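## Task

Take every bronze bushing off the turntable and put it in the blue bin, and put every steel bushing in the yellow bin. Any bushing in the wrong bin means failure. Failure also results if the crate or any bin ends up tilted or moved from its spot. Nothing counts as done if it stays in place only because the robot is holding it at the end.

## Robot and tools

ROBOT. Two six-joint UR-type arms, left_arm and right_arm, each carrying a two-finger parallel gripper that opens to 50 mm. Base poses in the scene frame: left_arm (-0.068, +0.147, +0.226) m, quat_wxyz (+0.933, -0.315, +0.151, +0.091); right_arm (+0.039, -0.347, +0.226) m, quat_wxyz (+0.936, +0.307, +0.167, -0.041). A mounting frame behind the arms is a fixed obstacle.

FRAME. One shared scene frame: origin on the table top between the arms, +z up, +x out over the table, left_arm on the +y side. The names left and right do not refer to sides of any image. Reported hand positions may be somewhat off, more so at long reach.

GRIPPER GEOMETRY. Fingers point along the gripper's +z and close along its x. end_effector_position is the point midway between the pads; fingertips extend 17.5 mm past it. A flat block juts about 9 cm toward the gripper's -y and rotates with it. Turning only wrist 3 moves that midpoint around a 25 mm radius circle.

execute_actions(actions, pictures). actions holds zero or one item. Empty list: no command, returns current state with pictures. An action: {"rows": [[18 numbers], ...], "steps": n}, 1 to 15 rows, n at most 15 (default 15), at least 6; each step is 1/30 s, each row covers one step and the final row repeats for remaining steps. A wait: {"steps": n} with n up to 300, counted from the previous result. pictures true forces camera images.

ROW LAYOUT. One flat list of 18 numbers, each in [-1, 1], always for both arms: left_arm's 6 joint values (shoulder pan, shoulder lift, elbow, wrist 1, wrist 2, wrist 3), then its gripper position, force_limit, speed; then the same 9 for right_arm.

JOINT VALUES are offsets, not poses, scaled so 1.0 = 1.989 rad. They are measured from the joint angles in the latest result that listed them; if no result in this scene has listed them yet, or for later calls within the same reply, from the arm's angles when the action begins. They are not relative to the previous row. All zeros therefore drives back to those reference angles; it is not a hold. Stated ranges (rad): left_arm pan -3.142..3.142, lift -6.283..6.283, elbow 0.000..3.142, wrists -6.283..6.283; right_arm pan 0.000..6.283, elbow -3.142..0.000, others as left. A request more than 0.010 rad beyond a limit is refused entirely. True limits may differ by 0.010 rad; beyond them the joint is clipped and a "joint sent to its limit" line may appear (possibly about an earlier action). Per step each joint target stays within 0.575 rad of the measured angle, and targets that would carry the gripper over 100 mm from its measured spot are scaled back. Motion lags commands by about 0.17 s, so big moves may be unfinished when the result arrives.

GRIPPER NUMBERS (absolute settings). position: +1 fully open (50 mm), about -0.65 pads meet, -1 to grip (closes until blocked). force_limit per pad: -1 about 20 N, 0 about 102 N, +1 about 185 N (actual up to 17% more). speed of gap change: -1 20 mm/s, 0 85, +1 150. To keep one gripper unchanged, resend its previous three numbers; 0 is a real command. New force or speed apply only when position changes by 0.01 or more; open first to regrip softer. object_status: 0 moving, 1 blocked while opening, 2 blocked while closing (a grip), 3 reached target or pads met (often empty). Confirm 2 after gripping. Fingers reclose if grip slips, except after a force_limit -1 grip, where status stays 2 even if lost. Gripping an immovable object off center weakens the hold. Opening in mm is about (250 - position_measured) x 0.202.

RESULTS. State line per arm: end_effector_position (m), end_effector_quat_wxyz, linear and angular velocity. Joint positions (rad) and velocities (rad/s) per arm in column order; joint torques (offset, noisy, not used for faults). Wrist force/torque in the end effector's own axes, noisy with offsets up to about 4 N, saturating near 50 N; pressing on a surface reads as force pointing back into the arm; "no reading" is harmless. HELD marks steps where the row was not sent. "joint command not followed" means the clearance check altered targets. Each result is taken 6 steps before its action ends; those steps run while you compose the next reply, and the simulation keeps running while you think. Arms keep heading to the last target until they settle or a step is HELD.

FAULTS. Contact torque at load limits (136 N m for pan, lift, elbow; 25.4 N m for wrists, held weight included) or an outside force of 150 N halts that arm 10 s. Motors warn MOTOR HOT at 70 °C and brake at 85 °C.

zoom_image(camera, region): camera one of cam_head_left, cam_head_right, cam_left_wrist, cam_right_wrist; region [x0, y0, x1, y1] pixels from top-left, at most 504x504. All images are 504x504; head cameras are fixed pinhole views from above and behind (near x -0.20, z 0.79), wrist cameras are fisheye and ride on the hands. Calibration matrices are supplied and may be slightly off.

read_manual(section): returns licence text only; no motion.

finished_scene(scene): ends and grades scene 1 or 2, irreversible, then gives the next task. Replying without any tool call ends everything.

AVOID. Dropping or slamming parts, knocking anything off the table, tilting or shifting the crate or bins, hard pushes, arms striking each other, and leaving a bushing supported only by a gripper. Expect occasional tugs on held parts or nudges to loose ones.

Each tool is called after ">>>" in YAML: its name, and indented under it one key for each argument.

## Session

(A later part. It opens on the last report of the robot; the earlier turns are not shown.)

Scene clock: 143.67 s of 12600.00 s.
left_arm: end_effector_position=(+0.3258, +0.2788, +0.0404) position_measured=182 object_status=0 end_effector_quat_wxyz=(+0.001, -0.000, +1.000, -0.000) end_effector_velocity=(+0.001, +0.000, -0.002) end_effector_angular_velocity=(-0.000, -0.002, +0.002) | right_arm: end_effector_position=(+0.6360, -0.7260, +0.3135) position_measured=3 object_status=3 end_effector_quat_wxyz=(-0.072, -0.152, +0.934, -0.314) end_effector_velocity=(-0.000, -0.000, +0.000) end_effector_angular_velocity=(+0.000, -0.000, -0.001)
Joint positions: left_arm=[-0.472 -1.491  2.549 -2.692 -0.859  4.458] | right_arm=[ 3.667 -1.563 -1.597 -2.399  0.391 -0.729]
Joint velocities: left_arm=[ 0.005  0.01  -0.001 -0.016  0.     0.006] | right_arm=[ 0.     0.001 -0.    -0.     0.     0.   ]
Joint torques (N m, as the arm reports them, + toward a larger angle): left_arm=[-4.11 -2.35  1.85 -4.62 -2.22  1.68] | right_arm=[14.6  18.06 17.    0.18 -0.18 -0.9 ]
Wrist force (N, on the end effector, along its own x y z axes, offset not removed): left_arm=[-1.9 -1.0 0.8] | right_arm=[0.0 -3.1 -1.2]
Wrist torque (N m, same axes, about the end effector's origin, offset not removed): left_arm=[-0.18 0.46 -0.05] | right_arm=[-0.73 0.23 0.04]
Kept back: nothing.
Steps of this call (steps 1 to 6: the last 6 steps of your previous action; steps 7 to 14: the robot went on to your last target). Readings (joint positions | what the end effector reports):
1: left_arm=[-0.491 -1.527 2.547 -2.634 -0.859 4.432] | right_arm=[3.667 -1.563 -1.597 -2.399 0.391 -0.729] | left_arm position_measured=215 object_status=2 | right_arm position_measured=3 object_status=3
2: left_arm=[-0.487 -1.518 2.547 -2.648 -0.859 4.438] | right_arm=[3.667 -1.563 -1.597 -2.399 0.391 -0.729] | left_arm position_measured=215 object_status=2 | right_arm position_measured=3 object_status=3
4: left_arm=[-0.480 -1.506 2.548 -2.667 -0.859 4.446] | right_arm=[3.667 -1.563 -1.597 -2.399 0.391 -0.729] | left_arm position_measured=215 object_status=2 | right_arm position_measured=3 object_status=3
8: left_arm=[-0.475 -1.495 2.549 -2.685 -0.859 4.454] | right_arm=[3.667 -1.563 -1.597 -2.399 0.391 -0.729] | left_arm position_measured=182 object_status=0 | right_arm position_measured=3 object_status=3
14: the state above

Released. Lift up vertically and clear.

>>> execute_actions:
  actions:
    - {"rows": [[-0.011,-0.0205,-0.001,0.031,0.0003,-0.0145,-0.2,-0.4,0.3,0,0,0,0,0,0,1,-1,0],[-0.022,-0.041,-0.002,0.062,0.0006,-0.029,-0.2,-0.4,0.3,0,0,0,0,0,0,1,-1,0],[-0.033,-0.0615,-0.0033,0.093,0.0009,-0.0435,-0.2,-0.4,0.3,0,0,0,0,0,0,1,-1,0],[-0.044,-0.082,-0.0045,0.1245,0.001,-0.058,-0.2,-0.4,0.3,0,0,0,0,0,0,1,-1,0],[-0.061,-0.107,-0.012,0.172,0,-0.08,-0.2,-0.4,0.3,0,0,0,0,0,0,1,-1,0],[-0.078,-0.132,-0.019,0.219,-0.001,-0.103,-0.2,-0.4,0.3,0,0,0,0,0,0,1,-1,0],[-0.095,-0.157,-0.027,0.266,-0.002,-0.125,-0.2,-0.4,0.3,0,0,0,0,0,0,1,-1,0],[-0.112,-0.183,-0.034,0.313,-0.003,-0.148,-0.2,-0.4,0.3,0,0,0,0,0,0,1,-1,0]], "steps": 15}

>>> execute_actions:
  actions:
    - {"steps": 22}
  pictures: true

Scene clock: 144.27 s of 12600.00 s.
left_arm: end_effector_position=(+0.3357, +0.2736, +0.0923) position_measured=182 object_status=3 end_effector_quat_wxyz=(+0.010, -0.007, +1.000, -0.006) end_effector_velocity=(+0.058, -0.030, +0.365) end_effector_angular_velocity=(-0.082, -0.113, +0.092) | right_arm: end_effector_position=(+0.6360, -0.7260, +0.3135) position_measured=3 object_status=3 end_effector_quat_wxyz=(-0.072, -0.152, +0.934, -0.314) end_effector_velocity=(+0.000, +0.000, +0.000) end_effector_angular_velocity=(+0.000, -0.001, +0.000)
Joint positions: left_arm=[-0.579 -1.666  2.522 -2.425 -0.861  4.32 ] | right_arm=[ 3.667 -1.563 -1.597 -2.399  0.391 -0.729]
Joint velocities: left_arm=[-0.743 -1.152 -0.276  1.887 -0.034 -0.955] | right_arm=[ 0.001 -0.     0.001 -0.    -0.    -0.   ]
Joint torques (N m, as the arm reports them, + toward a larger angle): left_arm=[-29.33 -40.11 -29.8    5.12  -2.36  -4.39] | right_arm=[14.12 18.21 17.25  0.19 -0.29 -0.8 ]
Wrist force (N, on the end effector, along its own x y z axes, offset not removed): left_arm=[-2.8 -1.2 2.1] | right_arm=[2.6 2.0 1.4]
Wrist torque (N m, same axes, about the end effector's origin, offset not removed): left_arm=[-0.22 0.59 -0.04] | right_arm=[0.46 -0.39 -0.20]
Steps of this call (steps 1 to 9: the robot went on to your last target; steps 10 to 18: the first 9 steps of this action). Readings (joint positions | what the end effector reports):
10: left_arm=[-0.471 -1.489 2.549 -2.694 -0.860 4.458] | right_arm=[3.667 -1.563 -1.597 -2.399 0.391 -0.729] | left_arm position_measured=182 object_status=3 | right_arm position_measured=3 object_status=3
11: left_arm=[-0.473 -1.493 2.549 -2.690 -0.860 4.456] | right_arm=[3.667 -1.563 -1.597 -2.399 0.391 -0.729] | left_arm position_measured=182 object_status=3 | right_arm position_measured=3 object_status=3
13: left_arm=[-0.488 -1.518 2.547 -2.655 -0.859 4.437] | right_arm=[3.667 -1.563 -1.597 -2.399 0.391 -0.729] | left_arm position_measured=182 object_status=3 | right_arm position_measured=3 object_status=3
17: left_arm=[-0.554 -1.629 2.531 -2.487 -0.859 4.351] | right_arm=[3.667 -1.563 -1.597 -2.399 0.391 -0.729] | left_arm position_measured=182 object_status=3 | right_arm position_measured=3 object_status=3
18: the state above

Scene clock: 145.00 s of 12600.00 s.
left_arm: end_effector_position=(+0.3243, +0.2776, +0.1439) position_measured=182 object_status=3 end_effector_quat_wxyz=(+0.001, -0.001, +1.000, +0.000) end_effector_velocity=(-0.000, +0.000, +0.002) end_effector_angular_velocity=(-0.000, -0.000, -0.001) | right_arm: end_effector_position=(+0.6360, -0.7260, +0.3135) position_measured=3 object_status=3 end_effector_quat_wxyz=(-0.072, -0.152, +0.934, -0.314) end_effector_velocity=(+0.000, -0.000, +0.000) end_effector_angular_velocity=(+0.000, -0.002, -0.001)
Joint positions: left_arm=[-0.694 -1.854  2.481 -2.071 -0.865  4.164] | right_arm=[ 3.667 -1.563 -1.597 -2.399  0.391 -0.729]
Joint velocities: left_arm=[-0.004 -0.005 -0.001  0.01  -0.    -0.004] | right_arm=[ 0.     0.001  0.     0.001 -0.001 -0.   ]
Joint torques (N m, as the arm reports them, + toward a larger angle): left_arm=[-14.74 -13.61 -30.67  -0.08  -2.1   -1.21] | right_arm=[14.57 18.49 16.84  0.13 -0.19 -0.75]
Wrist force (N, on the end effector, along its own x y z axes, offset not removed): left_arm=[-1.8 -0.5 -0.5] | right_arm=[3.3 -4.1 0.1]
Wrist torque (N m, same axes, about the end effector's origin, offset not removed): left_arm=[-0.17 0.40 -0.06] | right_arm=[-0.71 -0.43 0.15]
Kept back: nothing.
Steps of this call (steps 1 to 6: the last 6 steps of your previous action; steps 7 to 22: the robot went on to your last target). Readings (joint positions | what the end effector reports):
1: left_arm=[-0.603 -1.705 2.514 -2.360 -0.862 4.288] | right_arm=[3.667 -1.563 -1.597 -2.399 0.391 -0.729] | left_arm position_measured=182 object_status=3 | right_arm position_measured=3 object_status=3
2: left_arm=[-0.623 -1.738 2.506 -2.298 -0.862 4.260] | right_arm=[3.667 -1.563 -1.597 -2.399 0.391 -0.729] | left_arm position_measured=182 object_status=3 | right_arm position_measured=3 object_status=3
4: left_arm=[-0.652 -1.785 2.496 -2.206 -0.864 4.221] | right_arm=[3.667 -1.563 -1.597 -2.399 0.391 -0.729] | left_arm position_measured=182 object_status=3 | right_arm position_measured=3 object_status=3
8: left_arm=[-0.680 -1.830 2.487 -2.118 -0.865 4.184] | right_arm=[3.667 -1.563 -1.597 -2.399 0.391 -0.729] | left_arm position_measured=182 object_status=3 | right_arm position_measured=3 object_status=3
22: the state above
camera_calibration (this result's frames):
cam_left_wrist: T_world_to_cam=[[-0.998504, 0.0521933, -0.0163034, 0.316237], [0.0468879, 0.970667, 0.235813, -0.310116], [0.028133, 0.234696, -0.971662, 0.21111], [0, 0, 0, 1]] pos_world=[0.324366, 0.234967, 0.283413]
cam_right_wrist: T_world_to_cam=[[-0.932392, -0.252484, 0.258643, 0.32778], [-0.326722, 0.894777, -0.304346, 0.952083], [-0.154586, -0.368274, -0.916776, 0.26695], [0, 0, 0, 1]] pos_world=[0.657953, -0.670832, 0.449718]

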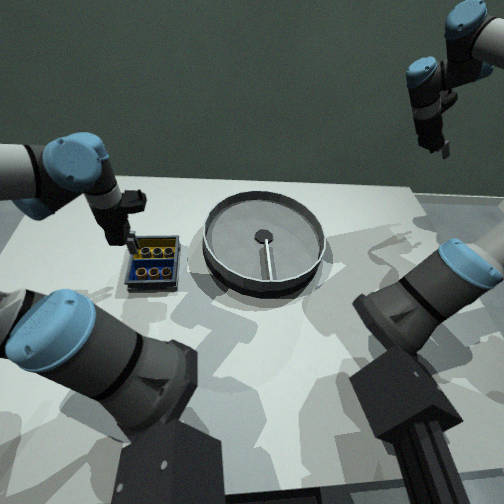

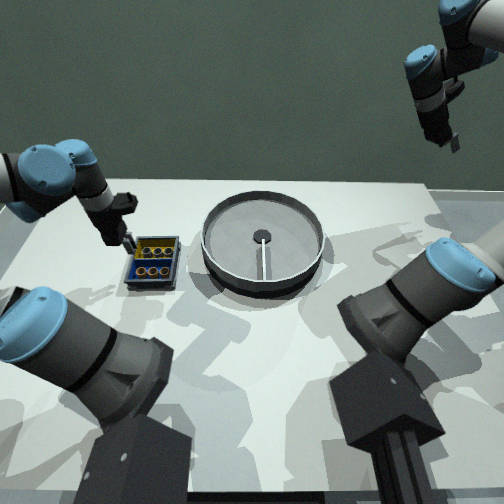

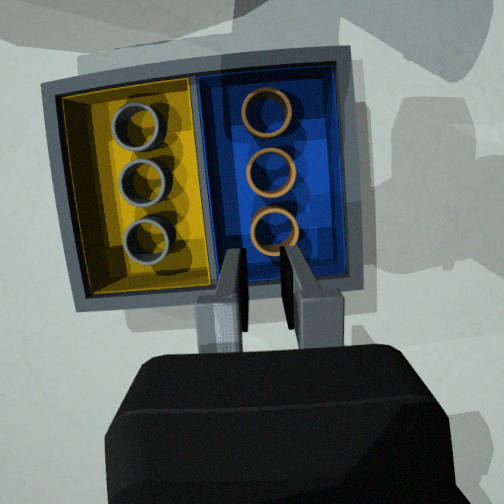

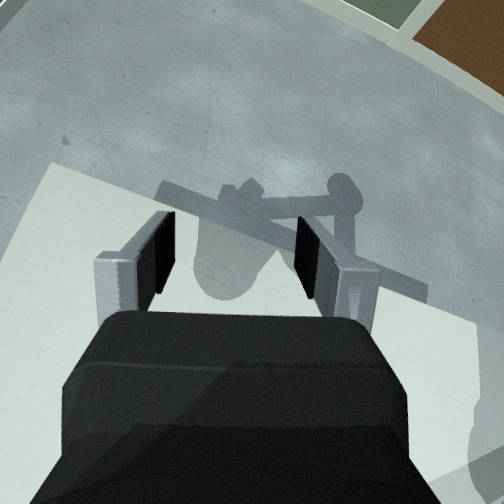

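>>> zoom_image:
  camera: "cam_head_left"
  region: [110, 180, 340, 310]

Region (110, 180, 340, 310) of cam_head_left's 504x504 image, scaled by 2.191, with more detail than that image has; it fills the top 285 rows of this view, and the rest is white.

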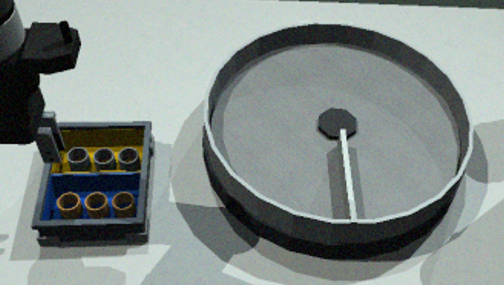

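>>> finished_scene:
  scene: 2

The scene is finished: the task was done.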